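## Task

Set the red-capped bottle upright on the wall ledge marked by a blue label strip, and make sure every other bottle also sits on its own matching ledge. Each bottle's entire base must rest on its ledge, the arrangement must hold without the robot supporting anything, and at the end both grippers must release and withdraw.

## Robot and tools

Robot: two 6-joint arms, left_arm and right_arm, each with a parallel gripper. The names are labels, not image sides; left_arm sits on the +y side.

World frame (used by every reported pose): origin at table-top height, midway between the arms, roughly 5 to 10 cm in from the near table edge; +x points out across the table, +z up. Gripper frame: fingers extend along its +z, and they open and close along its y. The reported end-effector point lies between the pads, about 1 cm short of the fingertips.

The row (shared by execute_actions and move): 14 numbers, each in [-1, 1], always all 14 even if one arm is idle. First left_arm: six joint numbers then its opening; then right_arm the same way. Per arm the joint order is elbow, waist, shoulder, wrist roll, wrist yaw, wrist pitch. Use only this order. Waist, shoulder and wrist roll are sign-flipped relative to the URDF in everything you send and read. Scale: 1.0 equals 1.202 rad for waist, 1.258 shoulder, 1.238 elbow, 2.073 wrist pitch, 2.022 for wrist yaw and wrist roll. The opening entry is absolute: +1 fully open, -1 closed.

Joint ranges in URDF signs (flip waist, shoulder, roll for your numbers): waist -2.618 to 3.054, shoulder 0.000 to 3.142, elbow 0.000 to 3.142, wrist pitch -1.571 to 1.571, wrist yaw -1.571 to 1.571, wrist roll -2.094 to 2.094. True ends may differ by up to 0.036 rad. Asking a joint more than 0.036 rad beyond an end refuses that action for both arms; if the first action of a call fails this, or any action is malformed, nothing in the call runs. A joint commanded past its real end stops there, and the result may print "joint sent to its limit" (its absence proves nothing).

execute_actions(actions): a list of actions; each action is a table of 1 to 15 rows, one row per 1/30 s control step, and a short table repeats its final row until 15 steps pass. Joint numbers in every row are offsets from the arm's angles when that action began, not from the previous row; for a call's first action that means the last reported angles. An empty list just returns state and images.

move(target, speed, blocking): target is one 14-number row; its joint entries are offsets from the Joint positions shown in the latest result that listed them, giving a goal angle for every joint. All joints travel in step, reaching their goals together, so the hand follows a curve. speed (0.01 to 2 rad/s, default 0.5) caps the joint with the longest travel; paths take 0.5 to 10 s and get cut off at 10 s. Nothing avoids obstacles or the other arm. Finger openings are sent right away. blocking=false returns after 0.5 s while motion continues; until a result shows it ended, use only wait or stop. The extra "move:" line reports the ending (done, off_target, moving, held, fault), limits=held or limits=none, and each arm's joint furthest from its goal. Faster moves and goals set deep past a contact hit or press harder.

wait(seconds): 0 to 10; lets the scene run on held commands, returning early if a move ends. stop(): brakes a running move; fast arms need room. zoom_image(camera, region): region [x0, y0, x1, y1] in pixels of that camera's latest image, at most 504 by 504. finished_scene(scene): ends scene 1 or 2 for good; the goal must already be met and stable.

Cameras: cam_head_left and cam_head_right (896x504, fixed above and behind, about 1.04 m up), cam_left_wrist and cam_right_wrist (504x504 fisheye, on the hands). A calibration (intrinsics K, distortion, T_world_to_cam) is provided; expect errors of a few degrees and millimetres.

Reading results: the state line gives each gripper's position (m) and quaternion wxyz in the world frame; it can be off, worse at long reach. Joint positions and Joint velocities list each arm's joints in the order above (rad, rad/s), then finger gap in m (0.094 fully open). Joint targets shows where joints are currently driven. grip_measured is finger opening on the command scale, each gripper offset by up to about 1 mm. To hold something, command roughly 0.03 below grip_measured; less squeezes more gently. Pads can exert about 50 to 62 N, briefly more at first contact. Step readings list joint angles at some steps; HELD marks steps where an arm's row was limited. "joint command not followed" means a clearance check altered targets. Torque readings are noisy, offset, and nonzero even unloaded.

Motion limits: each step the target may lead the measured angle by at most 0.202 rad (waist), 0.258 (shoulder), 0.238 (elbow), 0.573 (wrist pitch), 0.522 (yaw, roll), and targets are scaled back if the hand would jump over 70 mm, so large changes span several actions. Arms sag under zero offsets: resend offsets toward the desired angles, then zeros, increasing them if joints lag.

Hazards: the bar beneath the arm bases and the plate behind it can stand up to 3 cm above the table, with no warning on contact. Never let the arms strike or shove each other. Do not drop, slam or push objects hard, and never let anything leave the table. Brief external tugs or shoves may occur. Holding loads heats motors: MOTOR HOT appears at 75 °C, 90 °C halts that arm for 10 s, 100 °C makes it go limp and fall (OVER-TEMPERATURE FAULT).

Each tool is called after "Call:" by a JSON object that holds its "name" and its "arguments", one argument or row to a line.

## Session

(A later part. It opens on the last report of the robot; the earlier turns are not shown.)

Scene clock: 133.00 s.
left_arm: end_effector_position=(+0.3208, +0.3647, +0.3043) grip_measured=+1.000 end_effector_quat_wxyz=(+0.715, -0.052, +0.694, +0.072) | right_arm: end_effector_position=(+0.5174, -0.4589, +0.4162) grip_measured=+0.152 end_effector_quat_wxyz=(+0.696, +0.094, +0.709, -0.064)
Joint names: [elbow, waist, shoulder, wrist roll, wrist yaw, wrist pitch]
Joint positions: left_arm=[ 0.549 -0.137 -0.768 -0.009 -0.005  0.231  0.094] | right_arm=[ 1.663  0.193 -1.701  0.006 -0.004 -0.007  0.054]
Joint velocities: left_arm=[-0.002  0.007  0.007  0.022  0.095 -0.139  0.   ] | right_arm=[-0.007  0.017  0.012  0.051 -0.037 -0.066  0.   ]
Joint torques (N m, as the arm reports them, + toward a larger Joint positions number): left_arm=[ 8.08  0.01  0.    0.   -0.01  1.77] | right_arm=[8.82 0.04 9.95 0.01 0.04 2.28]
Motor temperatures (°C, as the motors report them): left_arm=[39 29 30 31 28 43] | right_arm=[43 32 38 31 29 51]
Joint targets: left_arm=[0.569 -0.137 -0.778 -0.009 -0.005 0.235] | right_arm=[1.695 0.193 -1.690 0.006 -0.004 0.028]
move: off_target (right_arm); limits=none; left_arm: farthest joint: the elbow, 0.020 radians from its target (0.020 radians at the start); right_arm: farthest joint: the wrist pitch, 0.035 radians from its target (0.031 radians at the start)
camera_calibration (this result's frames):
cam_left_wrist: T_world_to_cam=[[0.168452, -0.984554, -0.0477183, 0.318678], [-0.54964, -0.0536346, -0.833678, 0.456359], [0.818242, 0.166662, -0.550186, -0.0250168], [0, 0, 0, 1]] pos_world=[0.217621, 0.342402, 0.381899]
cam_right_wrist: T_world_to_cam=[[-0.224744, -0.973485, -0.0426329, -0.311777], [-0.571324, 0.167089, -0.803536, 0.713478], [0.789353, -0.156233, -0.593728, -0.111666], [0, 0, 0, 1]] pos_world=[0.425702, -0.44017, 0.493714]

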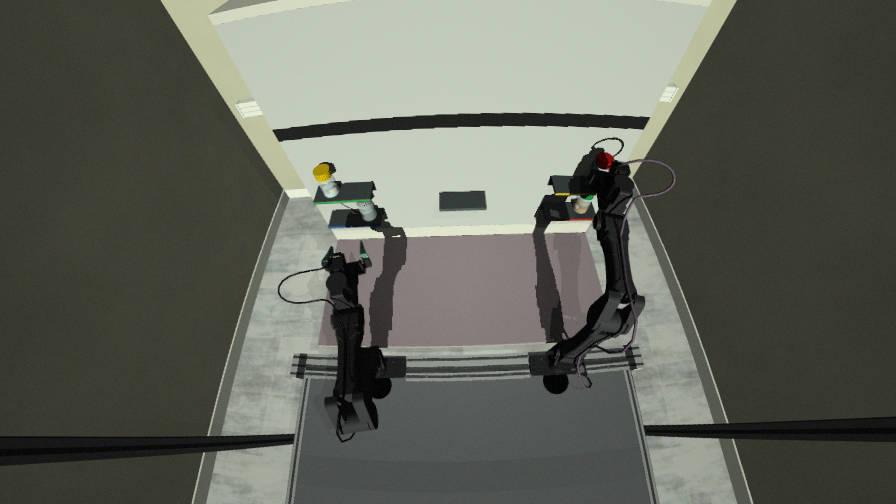

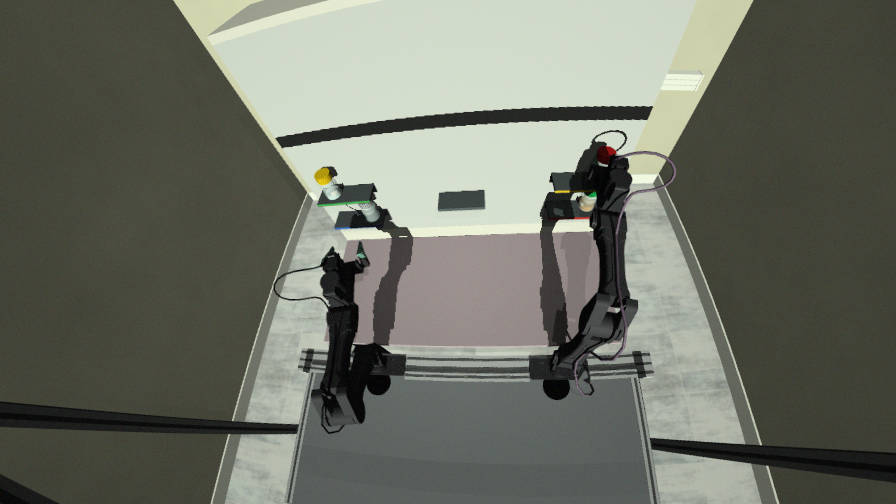

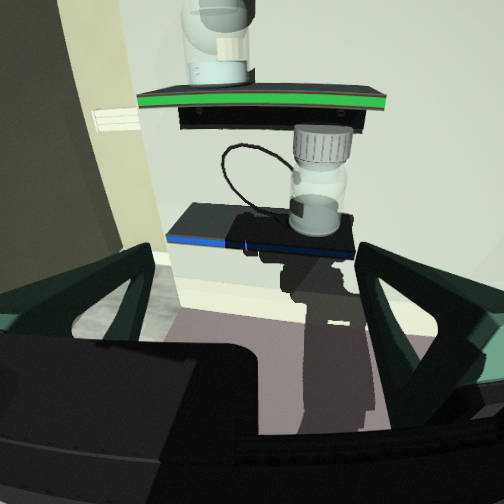

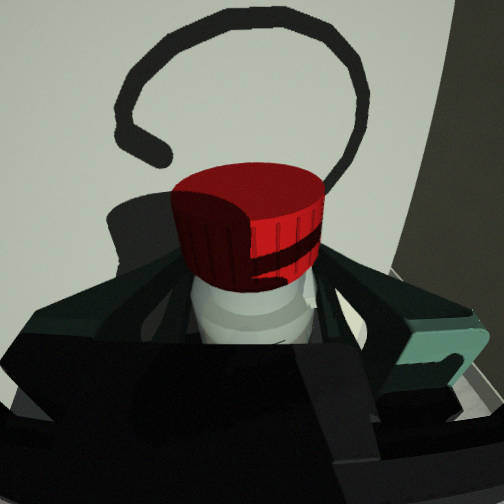

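Call:
{"name": "move", "arguments": {
  "target": [0.016,0,-0.008,0,0,0.002,1, 0.065,0,0.015,0,0,0.165,0.10],
  "speed": 0.15
}}

Scene clock: 144.07 s.
left_arm: end_effector_position=(+0.3208, +0.3647, +0.3043) grip_measured=+1.000 end_effector_quat_wxyz=(+0.715, -0.052, +0.694, +0.072) | right_arm: end_effector_position=(+0.5063, -0.4618, +0.4954) grip_measured=+0.152 end_effector_quat_wxyz=(+0.791, +0.087, +0.600, -0.081)
Joint names: [elbow, waist, shoulder, wrist roll, wrist yaw, wrist pitch]
Joint positions: left_arm=[ 0.549 -0.137 -0.768 -0.009 -0.005  0.231  0.094] | right_arm=[ 1.696  0.193 -1.703  0.006  0.006  0.255  0.054]
Joint velocities: left_arm=[ 0.012  0.012  0.002  0.022 -0.037  0.051  0.   ] | right_arm=[-0.017  0.012  0.022  0.037 -0.007 -0.007 -0.001]
Joint torques (N m, as the arm reports them, + toward a larger Joint positions number): left_arm=[ 8.08  0.   -0.01  0.   -0.01  1.77] | right_arm=[10.04  0.   10.81  0.   -0.08  2.65]
Motor temperatures (°C, as the motors report them): left_arm=[39 29 30 31 28 43] | right_arm=[43 32 37 31 29 49]
Joint targets: left_arm=[0.569 -0.137 -0.778 -0.009 -0.005 0.235] | right_arm=[1.744 0.193 -1.682 0.006 -0.004 0.335]
move: off_target (right_arm); limits=none; left_arm: farthest joint: the elbow, 0.020 radians from its target (0.020 radians at the start); right_arm: farthest joint: the wrist pitch, 0.080 radians from its target (0.342 radians at the start)
camera_calibration (this result's frames):
cam_left_wrist: T_world_to_cam=[[0.168452, -0.984554, -0.0477183, 0.318678], [-0.54964, -0.0536346, -0.833678, 0.456359], [0.818242, 0.166662, -0.550186, -0.0250168], [0, 0, 0, 1]] pos_world=[0.217621, 0.342402, 0.381899]
cam_right_wrist: T_world_to_cam=[[-0.234638, -0.97104, -0.0450195, -0.306409], [-0.318089, 0.12046, -0.940377, 0.689303], [0.918567, -0.206328, -0.337141, -0.271973], [0, 0, 0, 1]] pos_world=[0.39719, -0.436684, 0.542717]

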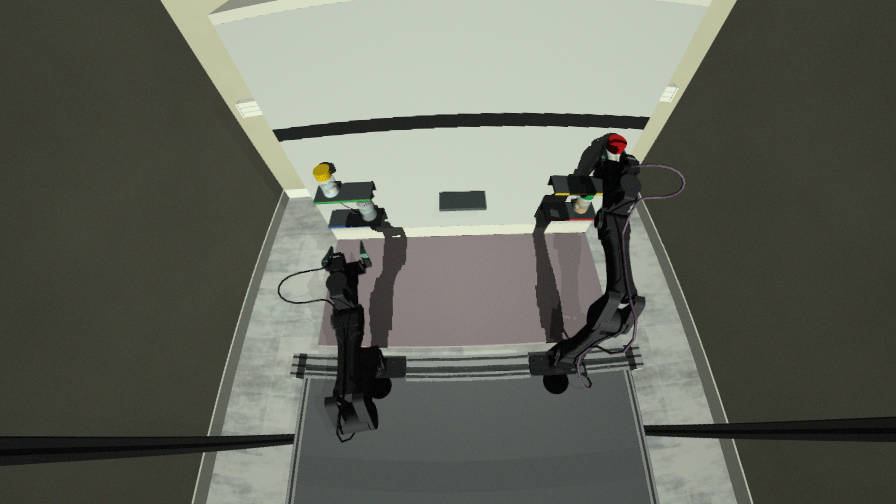

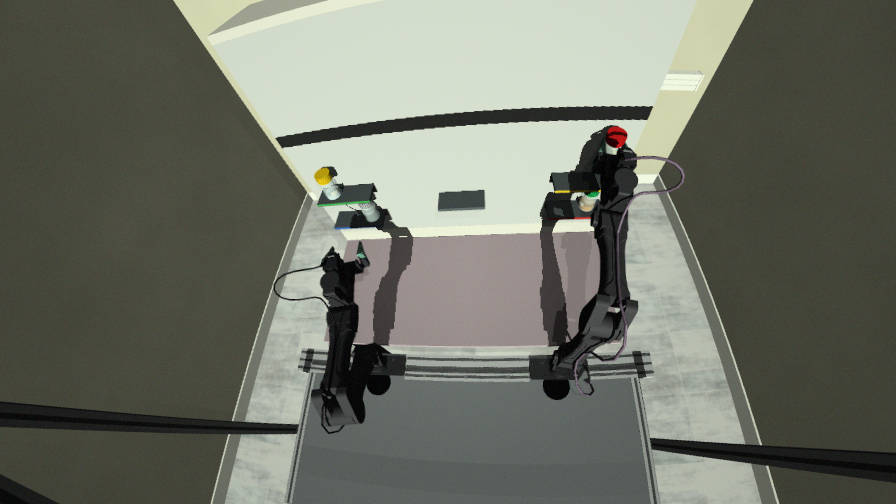

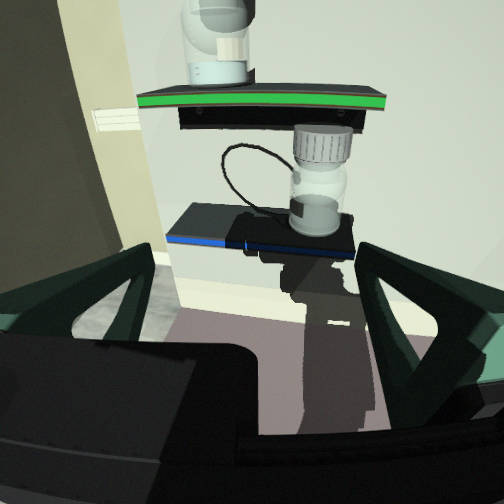

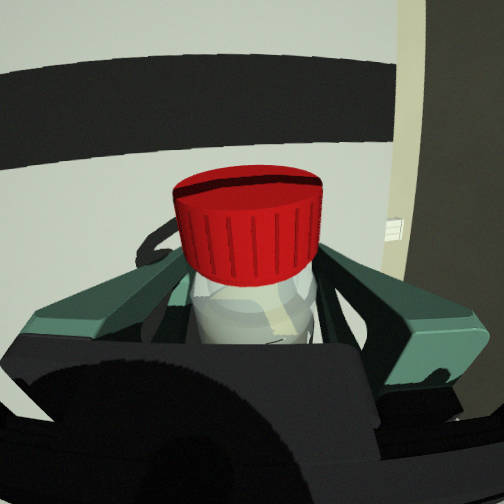

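Call:
{"name": "move", "arguments": {
  "target": [0.016,0,-0.008,0,0,0.002,1, -0.348,0,0.447,0,0,-0.123,0.11],
  "speed": 0.6
}}

Scene clock: 150.97 s.
left_arm: end_effector_position=(+0.3208, +0.3647, +0.3043) grip_measured=+1.000 end_effector_quat_wxyz=(+0.715, -0.052, +0.694, +0.072) | right_arm: end_effector_position=(+0.3735, -0.4288, +0.4439) grip_measured=+0.152 end_effector_quat_wxyz=(+0.722, +0.095, +0.682, -0.071)
Joint names: [elbow, waist, shoulder, wrist roll, wrist yaw, wrist pitch]
Joint positions: left_arm=[ 0.549 -0.137 -0.768 -0.009 -0.005  0.231  0.094] | right_arm=[ 1.258  0.193 -1.167  0.006  0.007 -0.059  0.054]
Joint velocities: left_arm=[-0.007 -0.017 -0.002 -0.051  0.007 -0.022  0.   ] | right_arm=[ 0.002 -0.002  0.022 -0.066 -0.007  0.051  0.001]
Joint torques (N m, as the arm reports them, + toward a larger Joint positions number): left_arm=[ 8.08  0.01 -0.01 -0.01 -0.01  1.77] | right_arm=[ 6.53 -0.04  5.91  0.    0.02  2.54]
Motor temperatures (°C, as the motors report them): left_arm=[39 29 30 31 28 44] | right_arm=[43 32 37 31 29 49]
Joint targets: left_arm=[0.569 -0.137 -0.778 -0.009 -0.005 0.235] | right_arm=[1.265 0.193 -1.141 0.006 0.005 0.000]
move: off_target (right_arm); limits=none; left_arm: farthest joint: the elbow, 0.020 radians from its target (0.020 radians at the start); right_arm: farthest joint: the wrist pitch, 0.059 radians from its target (0.256 radians at the start)
camera_calibration (this result's frames):
cam_left_wrist: T_world_to_cam=[[0.168452, -0.984554, -0.0477183, 0.318678], [-0.54964, -0.0536346, -0.833678, 0.456359], [0.818242, 0.166662, -0.550186, -0.0250168], [0, 0, 0, 1]] pos_world=[0.217621, 0.342402, 0.381899]
cam_right_wrist: T_world_to_cam=[[-0.235365, -0.97095, -0.0431247, -0.308352], [-0.508728, 0.160884, -0.845762, 0.641244], [0.82813, -0.177124, -0.531815, -0.0278757], [0, 0, 0, 1]] pos_world=[0.276728, -0.407498, 0.514217]

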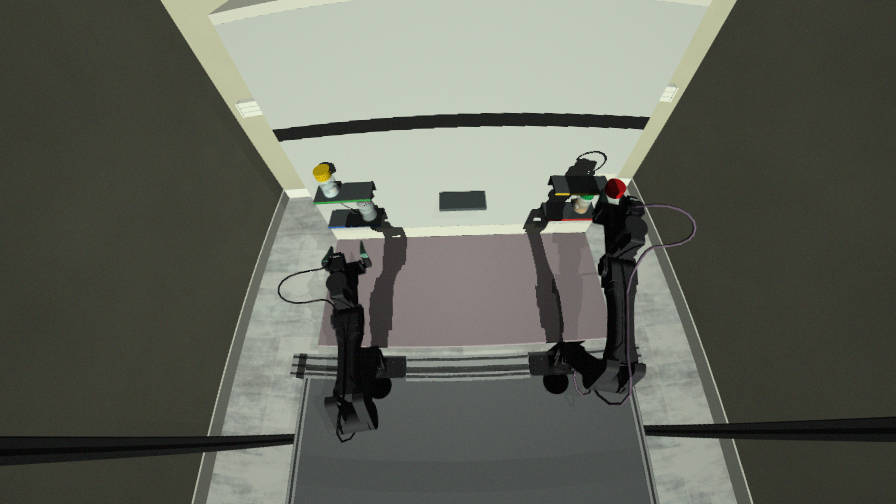

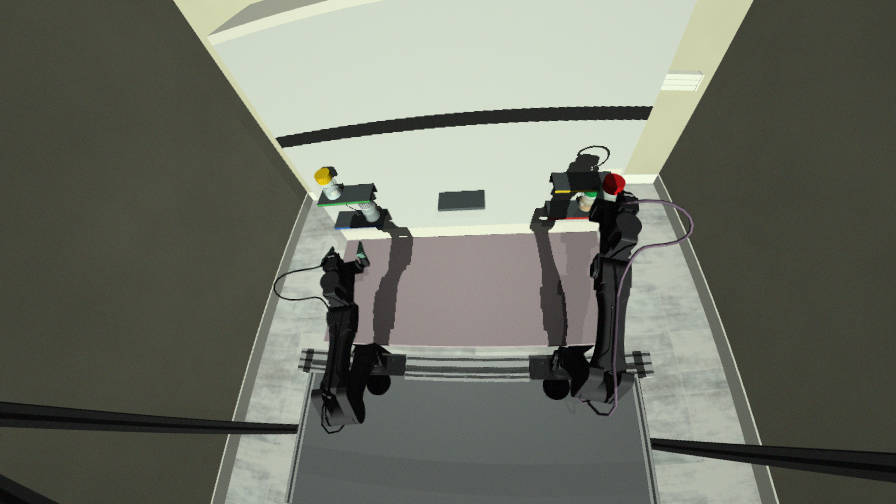

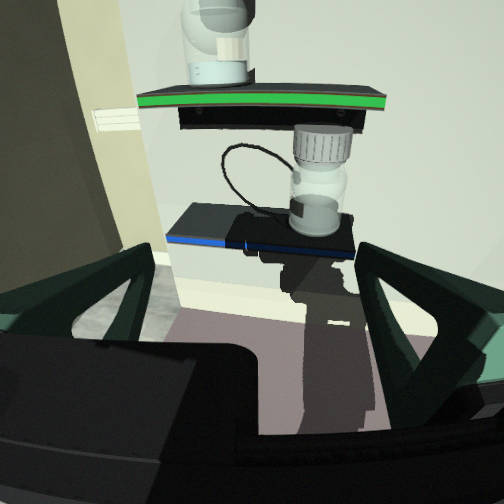

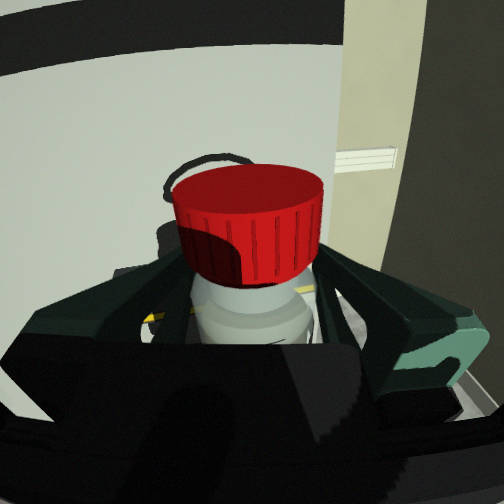

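Call:
{"name": "move", "arguments": {
  "target": [0.016,0,-0.008,0,0,0.002,1, 0.02,-0.58,0.01,0,0.1,0.03,0.11],
  "speed": 0.8
}}

Call:
{"name": "move", "arguments": {
  "target": [0.016,0,-0.008,0,0,0.002,1, 0.345,-0.755,-0.53,0,0.17,0.125,0.11],
  "speed": 0.6
}}

Scene clock: 160.63 s.
left_arm: end_effector_position=(+0.3208, +0.3647, +0.3043) grip_measured=+1.000 end_effector_quat_wxyz=(+0.715, -0.052, +0.694, +0.072) | right_arm: end_effector_position=(+0.3549, -0.1902, +0.4458) grip_measured=+0.152 end_effector_quat_wxyz=(+0.717, -0.079, +0.685, +0.102)
Joint names: [elbow, waist, shoulder, wrist roll, wrist yaw, wrist pitch]
Joint positions: left_arm=[ 0.549 -0.137 -0.768 -0.009 -0.005  0.231  0.094] | right_arm=[ 1.25  -0.498 -1.167  0.006  0.204 -0.073  0.054]
Joint velocities: left_arm=[-0.007  0.012  0.012  0.051 -0.066 -0.051  0.   ] | right_arm=[-0.012  0.002 -0.012 -0.022  0.007 -0.022  0.001]
Joint torques (N m, as the arm reports them, + toward a larger Joint positions number): left_arm=[ 8.07  0.01 -0.01  0.   -0.01  1.77] | right_arm=[ 8.68 -0.5   4.53  0.    0.07  2.72]
Motor temperatures (°C, as the motors report them): left_arm=[39 29 30 31 28 44] | right_arm=[42 32 35 31 29 49]
Joint targets: left_arm=[0.569 -0.137 -0.778 -0.009 -0.005 0.235] | right_arm=[1.283 -0.505 -1.155 0.006 0.209 0.003]
move: off_target (right_arm); limits=none; left_arm: farthest joint: the elbow, 0.020 radians from its target (0.020 radians at the start); right_arm: farthest joint: the wrist pitch, 0.076 radians from its target (0.063 radians at the start)
camera_calibration (this result's frames):
cam_left_wrist: T_world_to_cam=[[0.168452, -0.984554, -0.0477183, 0.318678], [-0.54964, -0.0536346, -0.833678, 0.456359], [0.818242, 0.166662, -0.550186, -0.0250168], [0, 0, 0, 1]] pos_world=[0.217621, 0.342402, 0.381899]
cam_right_wrist: T_world_to_cam=[[0.252402, -0.96717, -0.0295868, -0.259417], [-0.522876, -0.110599, -0.845204, 0.548074], [0.814183, 0.228801, -0.533625, 0.113818], [0, 0, 0, 1]] pos_world=[0.259383, -0.216326, 0.516294]

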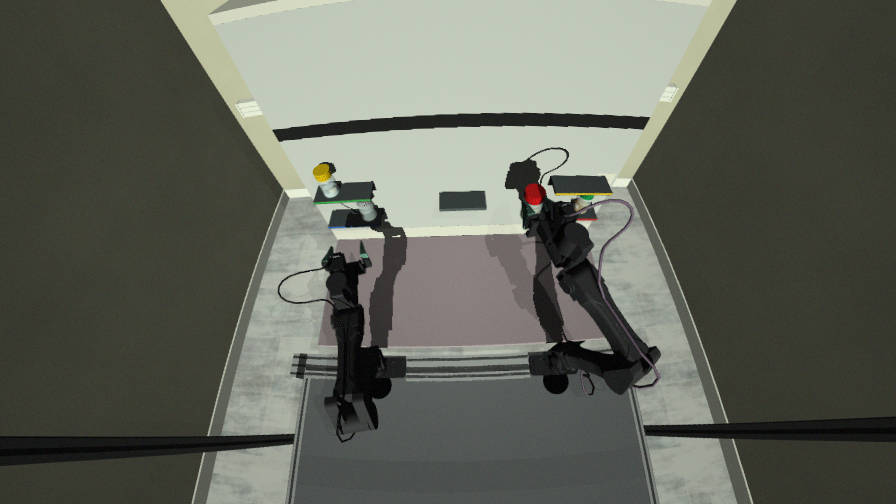

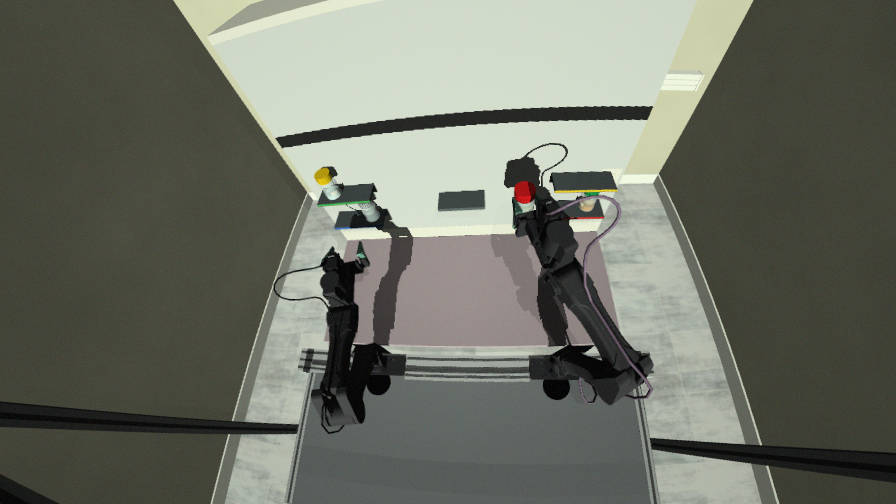

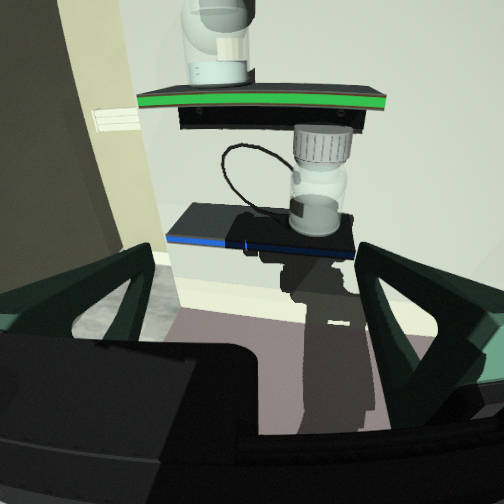

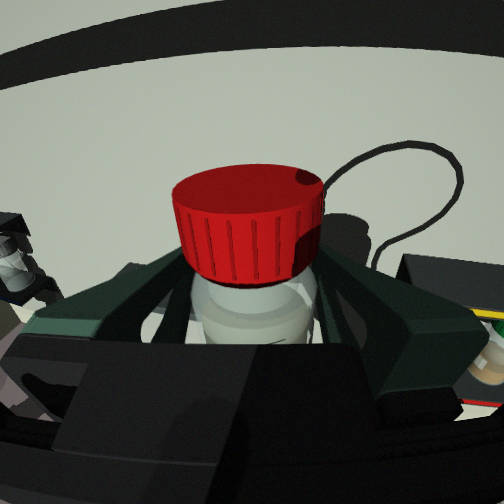

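Scene clock: 162.93 s.
left_arm: end_effector_position=(+0.3208, +0.3647, +0.3043) grip_measured=+1.000 end_effector_quat_wxyz=(+0.715, -0.052, +0.694, +0.072) | right_arm: end_effector_position=(+0.1791, +0.2088, +0.3585) grip_measured=+0.153 end_effector_quat_wxyz=(+0.637, -0.318, +0.652, +0.261)
Joint names: [elbow, waist, shoulder, wrist roll, wrist yaw, wrist pitch]
Joint positions: left_arm=[ 0.549 -0.137 -0.768 -0.009 -0.005  0.231  0.094] | right_arm=[ 1.625 -1.417 -1.859  0.006  0.535  0.115  0.054]
Joint velocities: left_arm=[-0.002  0.012  0.007  0.051  0.007  0.066  0.   ] | right_arm=[-0.007 -0.002 -0.002  0.022  0.037 -0.022  0.   ]
Joint torques (N m, as the arm reports them, + toward a larger Joint positions number): left_arm=[ 8.07  0.    0.    0.   -0.01  1.77] | right_arm=[10.66  0.83 13.15  0.    0.22  2.62]
Motor temperatures (°C, as the motors report them): left_arm=[39 29 30 31 28 44] | right_arm=[42 32 36 31 29 49]
Joint targets: left_arm=[0.569 -0.137 -0.778 -0.009 -0.005 0.235] | right_arm=[1.678 -1.405 -1.834 0.006 0.548 0.186]
move: off_target (right_arm); limits=none; left_arm: farthest joint: the elbow, 0.020 radians from its target (0.020 radians at the start); right_arm: farthest joint: the wrist pitch, 0.071 radians from its target (0.259 radians at the start)
camera_calibration (this result's frames):
cam_left_wrist: T_world_to_cam=[[0.168452, -0.984554, -0.0477183, 0.318678], [-0.54964, -0.0536346, -0.833678, 0.456359], [0.818242, 0.166662, -0.550186, -0.0250168], [0, 0, 0, 1]] pos_world=[0.217621, 0.342402, 0.381899]
cam_right_wrist: T_world_to_cam=[[0.745421, -0.663781, 0.0611715, -0.0158986], [-0.374657, -0.493095, -0.785168, 0.458344], [0.551343, 0.562363, -0.616254, 0.126122], [0, 0, 0, 1]] pos_world=[0.114036, 0.144528, 0.438573]

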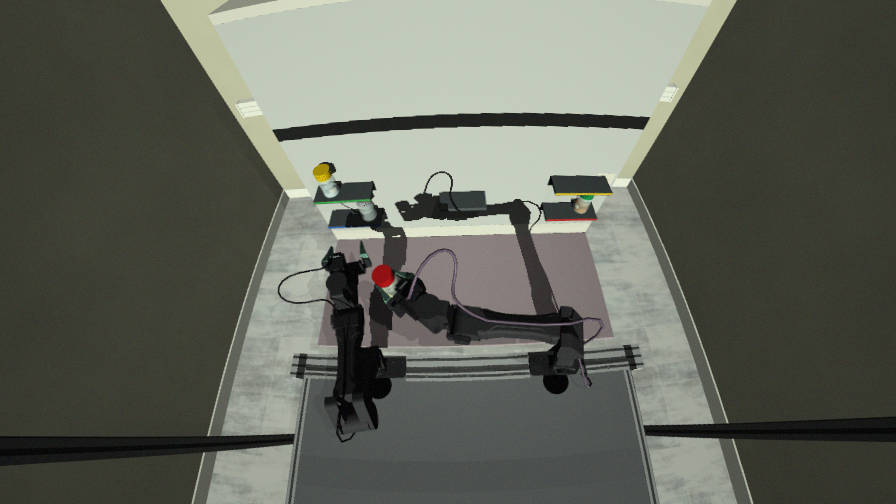

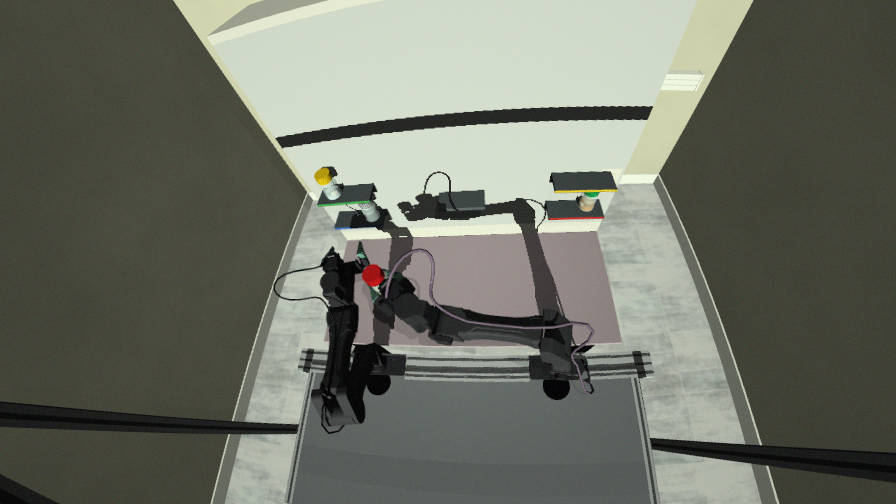

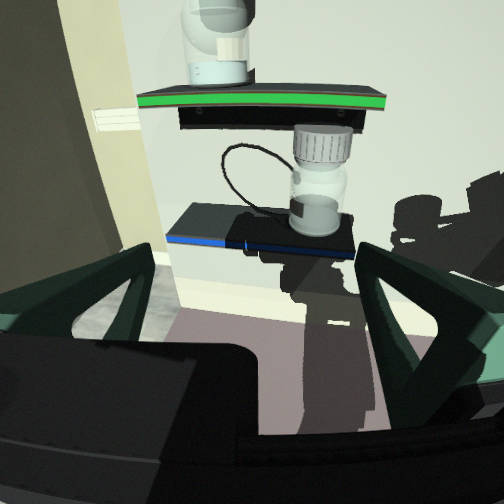

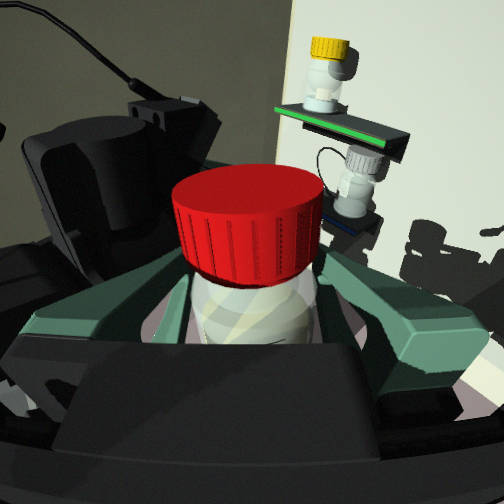

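Call:
{"name": "move", "arguments": {
  "target": [0.016,0,-0.008,0,0,0.002,1, -0.09,0.53,0.26,0,-0.095,-0.035,0.11],
  "speed": 0.6
}}

Scene clock: 173.70 s.
left_arm: end_effector_position=(+0.3208, +0.3647, +0.3043) grip_measured=+1.000 end_effector_quat_wxyz=(+0.715, -0.052, +0.694, +0.072) | right_arm: end_effector_position=(+0.3933, -0.0424, +0.4217) grip_measured=+0.153 end_effector_quat_wxyz=(+0.687, -0.139, +0.701, +0.133)
Joint names: [elbow, waist, shoulder, wrist roll, wrist yaw, wrist pitch]
Joint positions: left_arm=[ 0.549 -0.137 -0.768 -0.009 -0.005  0.231  0.094] | right_arm=[ 1.505 -0.776 -1.56   0.006  0.353 -0.014  0.054]
Joint velocities: left_arm=[-0.012 -0.002  0.022  0.037 -0.081 -0.037  0.   ] | right_arm=[ 0.022  0.007 -0.007 -0.066 -0.022  0.022  0.   ]
Joint torques (N m, as the arm reports them, + toward a larger Joint positions number): left_arm=[ 8.07  0.01  0.01  0.   -0.01  1.77] | right_arm=[ 6.81 -0.32 10.17  0.01 -0.09  2.48]
Motor temperatures (°C, as the motors report them): left_arm=[40 29 30 31 28 44] | right_arm=[43 32 38 31 29 49]
Joint targets: left_arm=[0.569 -0.137 -0.778 -0.009 -0.005 0.235] | right_arm=[1.513 -0.781 -1.532 0.006 0.343 0.043]
move: off_target (right_arm); limits=none; left_arm: farthest joint: the elbow, 0.020 radians from its target (0.020 radians at the start); right_arm: farthest joint: the wrist pitch, 0.057 radians from its target (0.073 radians at the start)
camera_calibration (this result's frames):
cam_left_wrist: T_world_to_cam=[[0.168452, -0.984554, -0.0477183, 0.318678], [-0.54964, -0.0536346, -0.833678, 0.456359], [0.818242, 0.166662, -0.550186, -0.0250168], [0, 0, 0, 1]] pos_world=[0.217621, 0.342402, 0.381899]
cam_right_wrist: T_world_to_cam=[[0.374644, -0.927167, 0.00188795, -0.18652], [-0.548638, -0.223331, -0.80568, 0.55284], [0.747421, 0.300807, -0.592348, 0.0899634], [0, 0, 0, 1]] pos_world=[0.305947, -0.076531, 0.499054]

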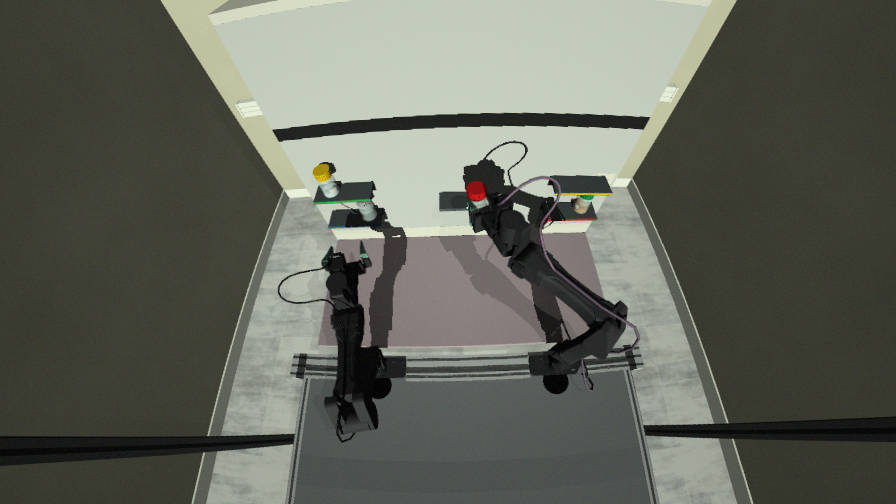

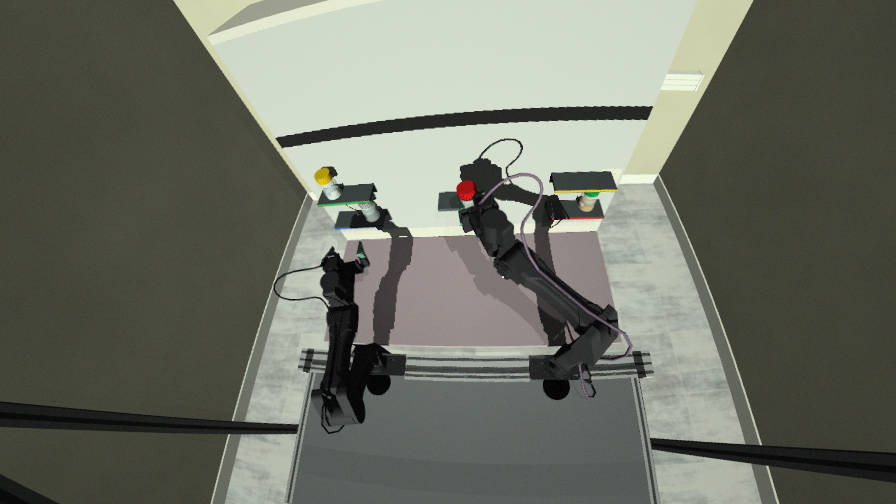

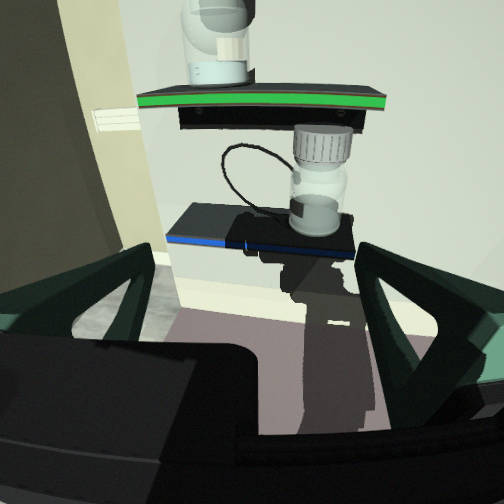

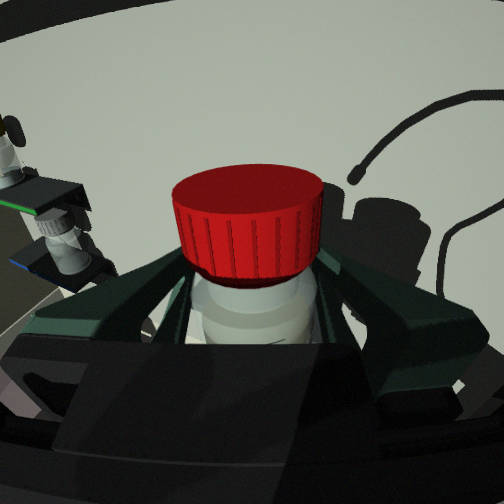

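Call:
{"name": "move", "arguments": {
  "target": [0.016,0,-0.008,0,0,0.002,1, 0.148,0.055,-0.195,0,-0.004,0.115,0.11],
  "speed": 0.4
}}

Scene clock: 183.70 s.
left_arm: end_effector_position=(+0.3208, +0.3647, +0.3043) grip_measured=+1.000 end_effector_quat_wxyz=(+0.715, -0.052, +0.694, +0.072) | right_arm: end_effector_position=(+0.4675, -0.0206, +0.3927) grip_measured=+0.153 end_effector_quat_wxyz=(+0.701, -0.111, +0.694, +0.119)
Joint names: [elbow, waist, shoulder, wrist roll, wrist yaw, wrist pitch]
Joint positions: left_arm=[ 0.549 -0.137 -0.768 -0.009 -0.005  0.231  0.094] | right_arm=[ 1.638 -0.716 -1.821  0.006  0.352  0.15   0.054]
Joint velocities: left_arm=[-0.007 -0.002 -0.007  0.007 -0.007  0.037  0.   ] | right_arm=[-0.002  0.017  0.007  0.081  0.007 -0.007 -0.   ]
Joint torques (N m, as the arm reports them, + toward a larger Joint positions number): left_arm=[ 8.08  0.01  0.    0.   -0.01  1.77] | right_arm=[10.54  0.66 11.75  0.   -0.06  2.69]
Motor temperatures (°C, as the motors report them): left_arm=[40 29 30 31 28 44] | right_arm=[42 32 38 31 29 49]
Joint targets: left_arm=[0.569 -0.137 -0.778 -0.009 -0.005 0.235] | right_arm=[1.689 -0.709 -1.805 0.006 0.345 0.224]
move: off_target (right_arm); limits=none; left_arm: farthest joint: the elbow, 0.020 radians from its target (0.020 radians at the start); right_arm: farthest joint: the wrist pitch, 0.075 radians from its target (0.239 radians at the start)
camera_calibration (this result's frames):
cam_left_wrist: T_world_to_cam=[[0.168452, -0.984554, -0.0477183, 0.318678], [-0.54964, -0.0536346, -0.833678, 0.456359], [0.818242, 0.166662, -0.550186, -0.0250168], [0, 0, 0, 1]] pos_world=[0.217621, 0.342402, 0.381899]
cam_right_wrist: T_world_to_cam=[[0.319077, -0.947641, -0.012915, -0.162637], [-0.5406, -0.170797, -0.82376, 0.579523], [0.778423, 0.269824, -0.566792, -0.0144618], [0, 0, 0, 1]] pos_world=[0.376441, -0.0512385, 0.467091]

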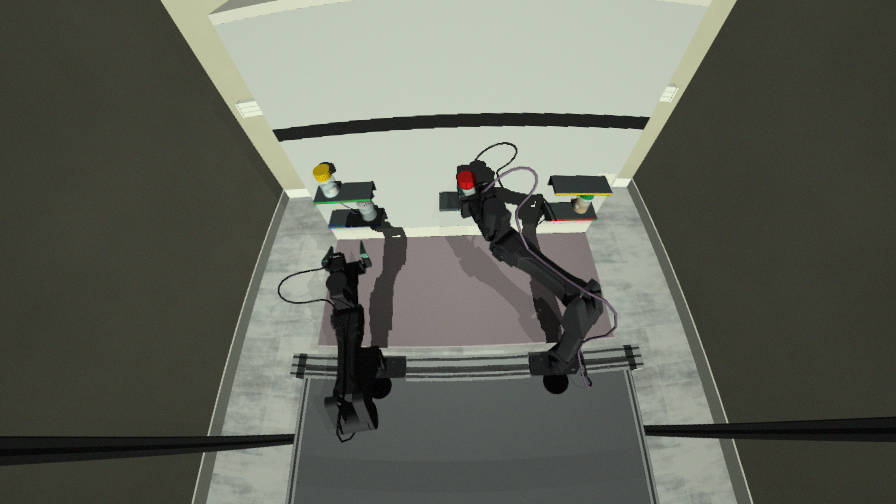

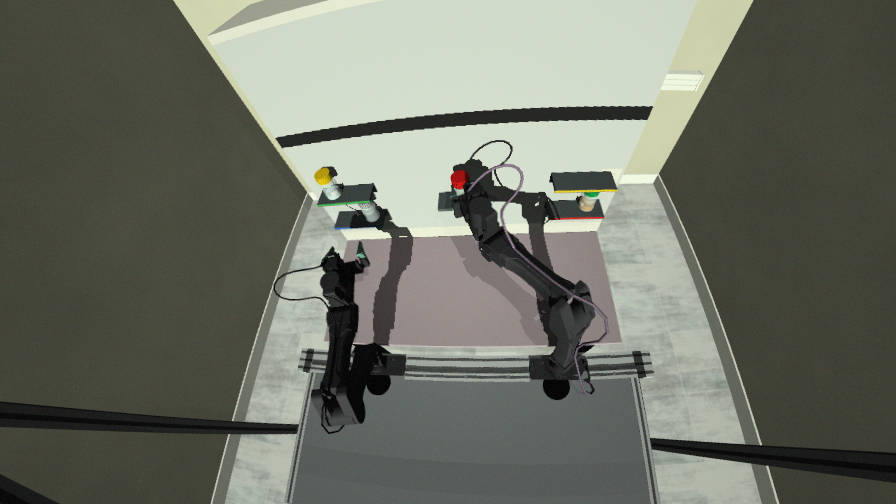

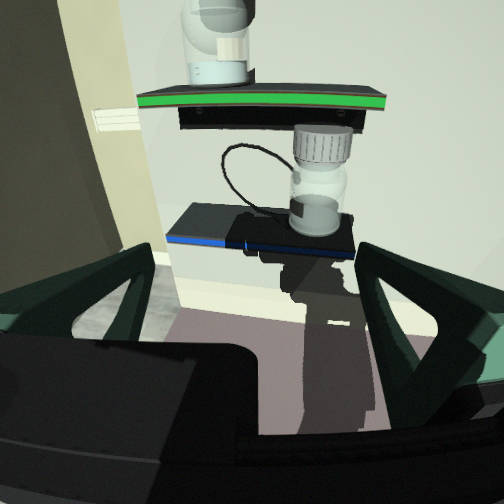

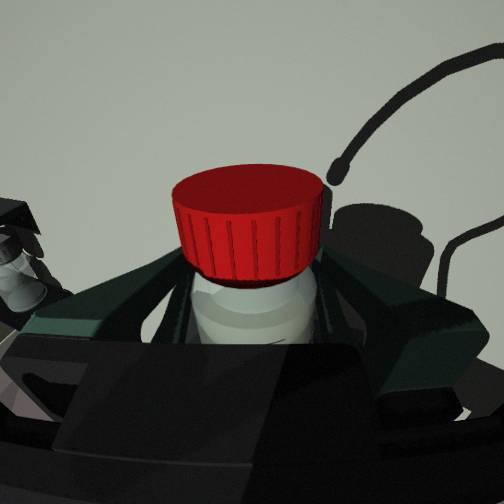

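Call:
{"name": "zoom_image", "arguments": {
  "camera": "cam_head_left",
  "region": [420,150,520,230]
}}

Region (420, 150, 520, 230) of cam_head_left's 896x504 image, scaled by 5.040, with more detail than that image has; it fills the top 403 rows of this view, and the rest is white.

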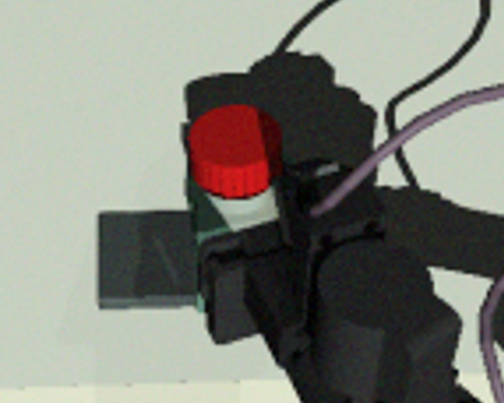

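Call:
{"name": "move", "arguments": {
  "target": [0.016,0,-0.008,0,0,0.002,1, 0.105,0.01,-0.08,0,0,0.052,0.11],
  "speed": 0.3
}}

Scene clock: 201.87 s.
left_arm: end_effector_position=(+0.3208, +0.3647, +0.3043) grip_measured=+1.000 end_effector_quat_wxyz=(+0.715, -0.052, +0.694, +0.072) | right_arm: end_effector_position=(+0.4928, +0.0002, +0.3720) grip_measured=+0.153 end_effector_quat_wxyz=(+0.699, -0.113, +0.697, +0.118)
Joint names: [elbow, waist, shoulder, wrist roll, wrist yaw, wrist pitch]
Joint positions: left_arm=[ 0.549 -0.137 -0.768 -0.009 -0.005  0.231  0.094] | right_arm=[ 1.721 -0.716 -1.946  0.006  0.352  0.184  0.054]
Joint velocities: left_arm=[-0.002  0.017  0.002 -0.022 -0.007  0.022  0.   ] | right_arm=[-0.012 -0.002  0.012 -0.007 -0.007 -0.022  0.001]
Joint torques (N m, as the arm reports them, + toward a larger Joint positions number): left_arm=[ 8.07  0.   -0.01  0.   -0.01  1.77] | right_arm=[10.22  0.82 13.93  0.01  0.04  2.64]
Motor temperatures (°C, as the motors report them): left_arm=[40 29 30 31 28 44] | right_arm=[44 32 39 31 29 50]
Joint targets: left_arm=[0.569 -0.137 -0.778 -0.009 -0.005 0.235] | right_arm=[1.768 -0.704 -1.922 0.006 0.352 0.257]
move: off_target (right_arm); limits=none; left_arm: farthest joint: the elbow, 0.020 radians from its target (0.020 radians at the start); right_arm: farthest joint: the wrist pitch, 0.074 radians from its target (0.108 radians at the start)
camera_calibration (this result's frames):
cam_left_wrist: T_world_to_cam=[[0.168452, -0.984554, -0.0477183, 0.318678], [-0.54964, -0.0536346, -0.833678, 0.456359], [0.818242, 0.166662, -0.550186, -0.0250168], [0, 0, 0, 1]] pos_world=[0.217621, 0.342402, 0.381899]
cam_right_wrist: T_world_to_cam=[[0.31909, -0.947667, -0.0103932, -0.152251], [-0.545216, -0.174588, -0.819913, 0.580487], [0.775191, 0.267293, -0.572393, -0.0478041], [0, 0, 0, 1]] pos_world=[0.40213, -0.0301597, 0.447004]

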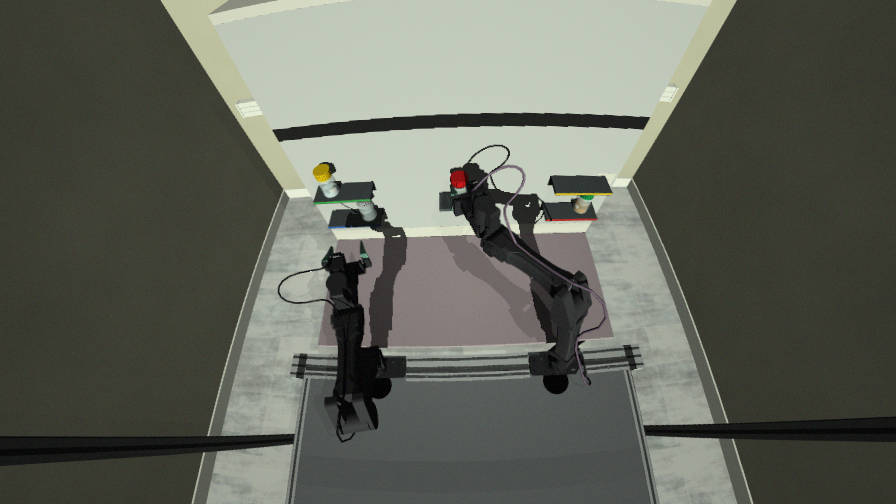

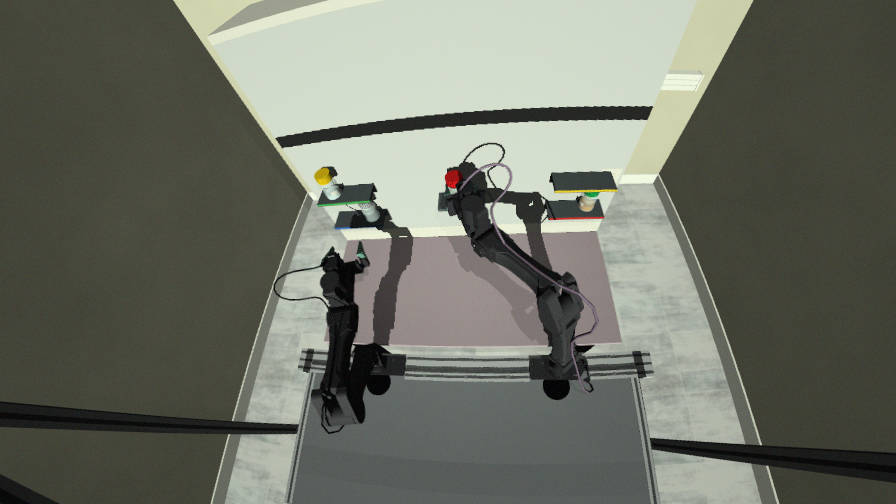

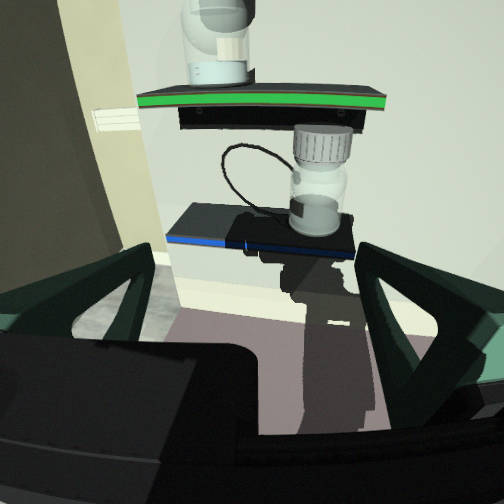

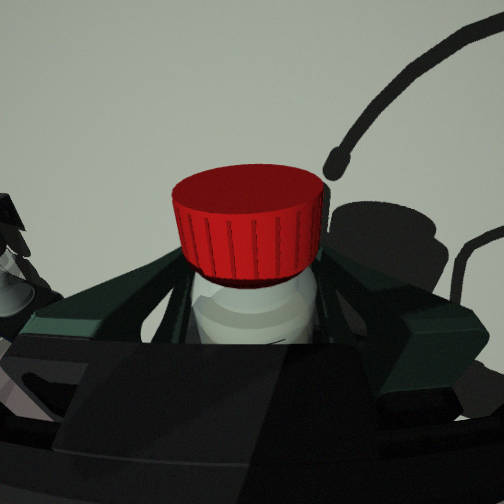

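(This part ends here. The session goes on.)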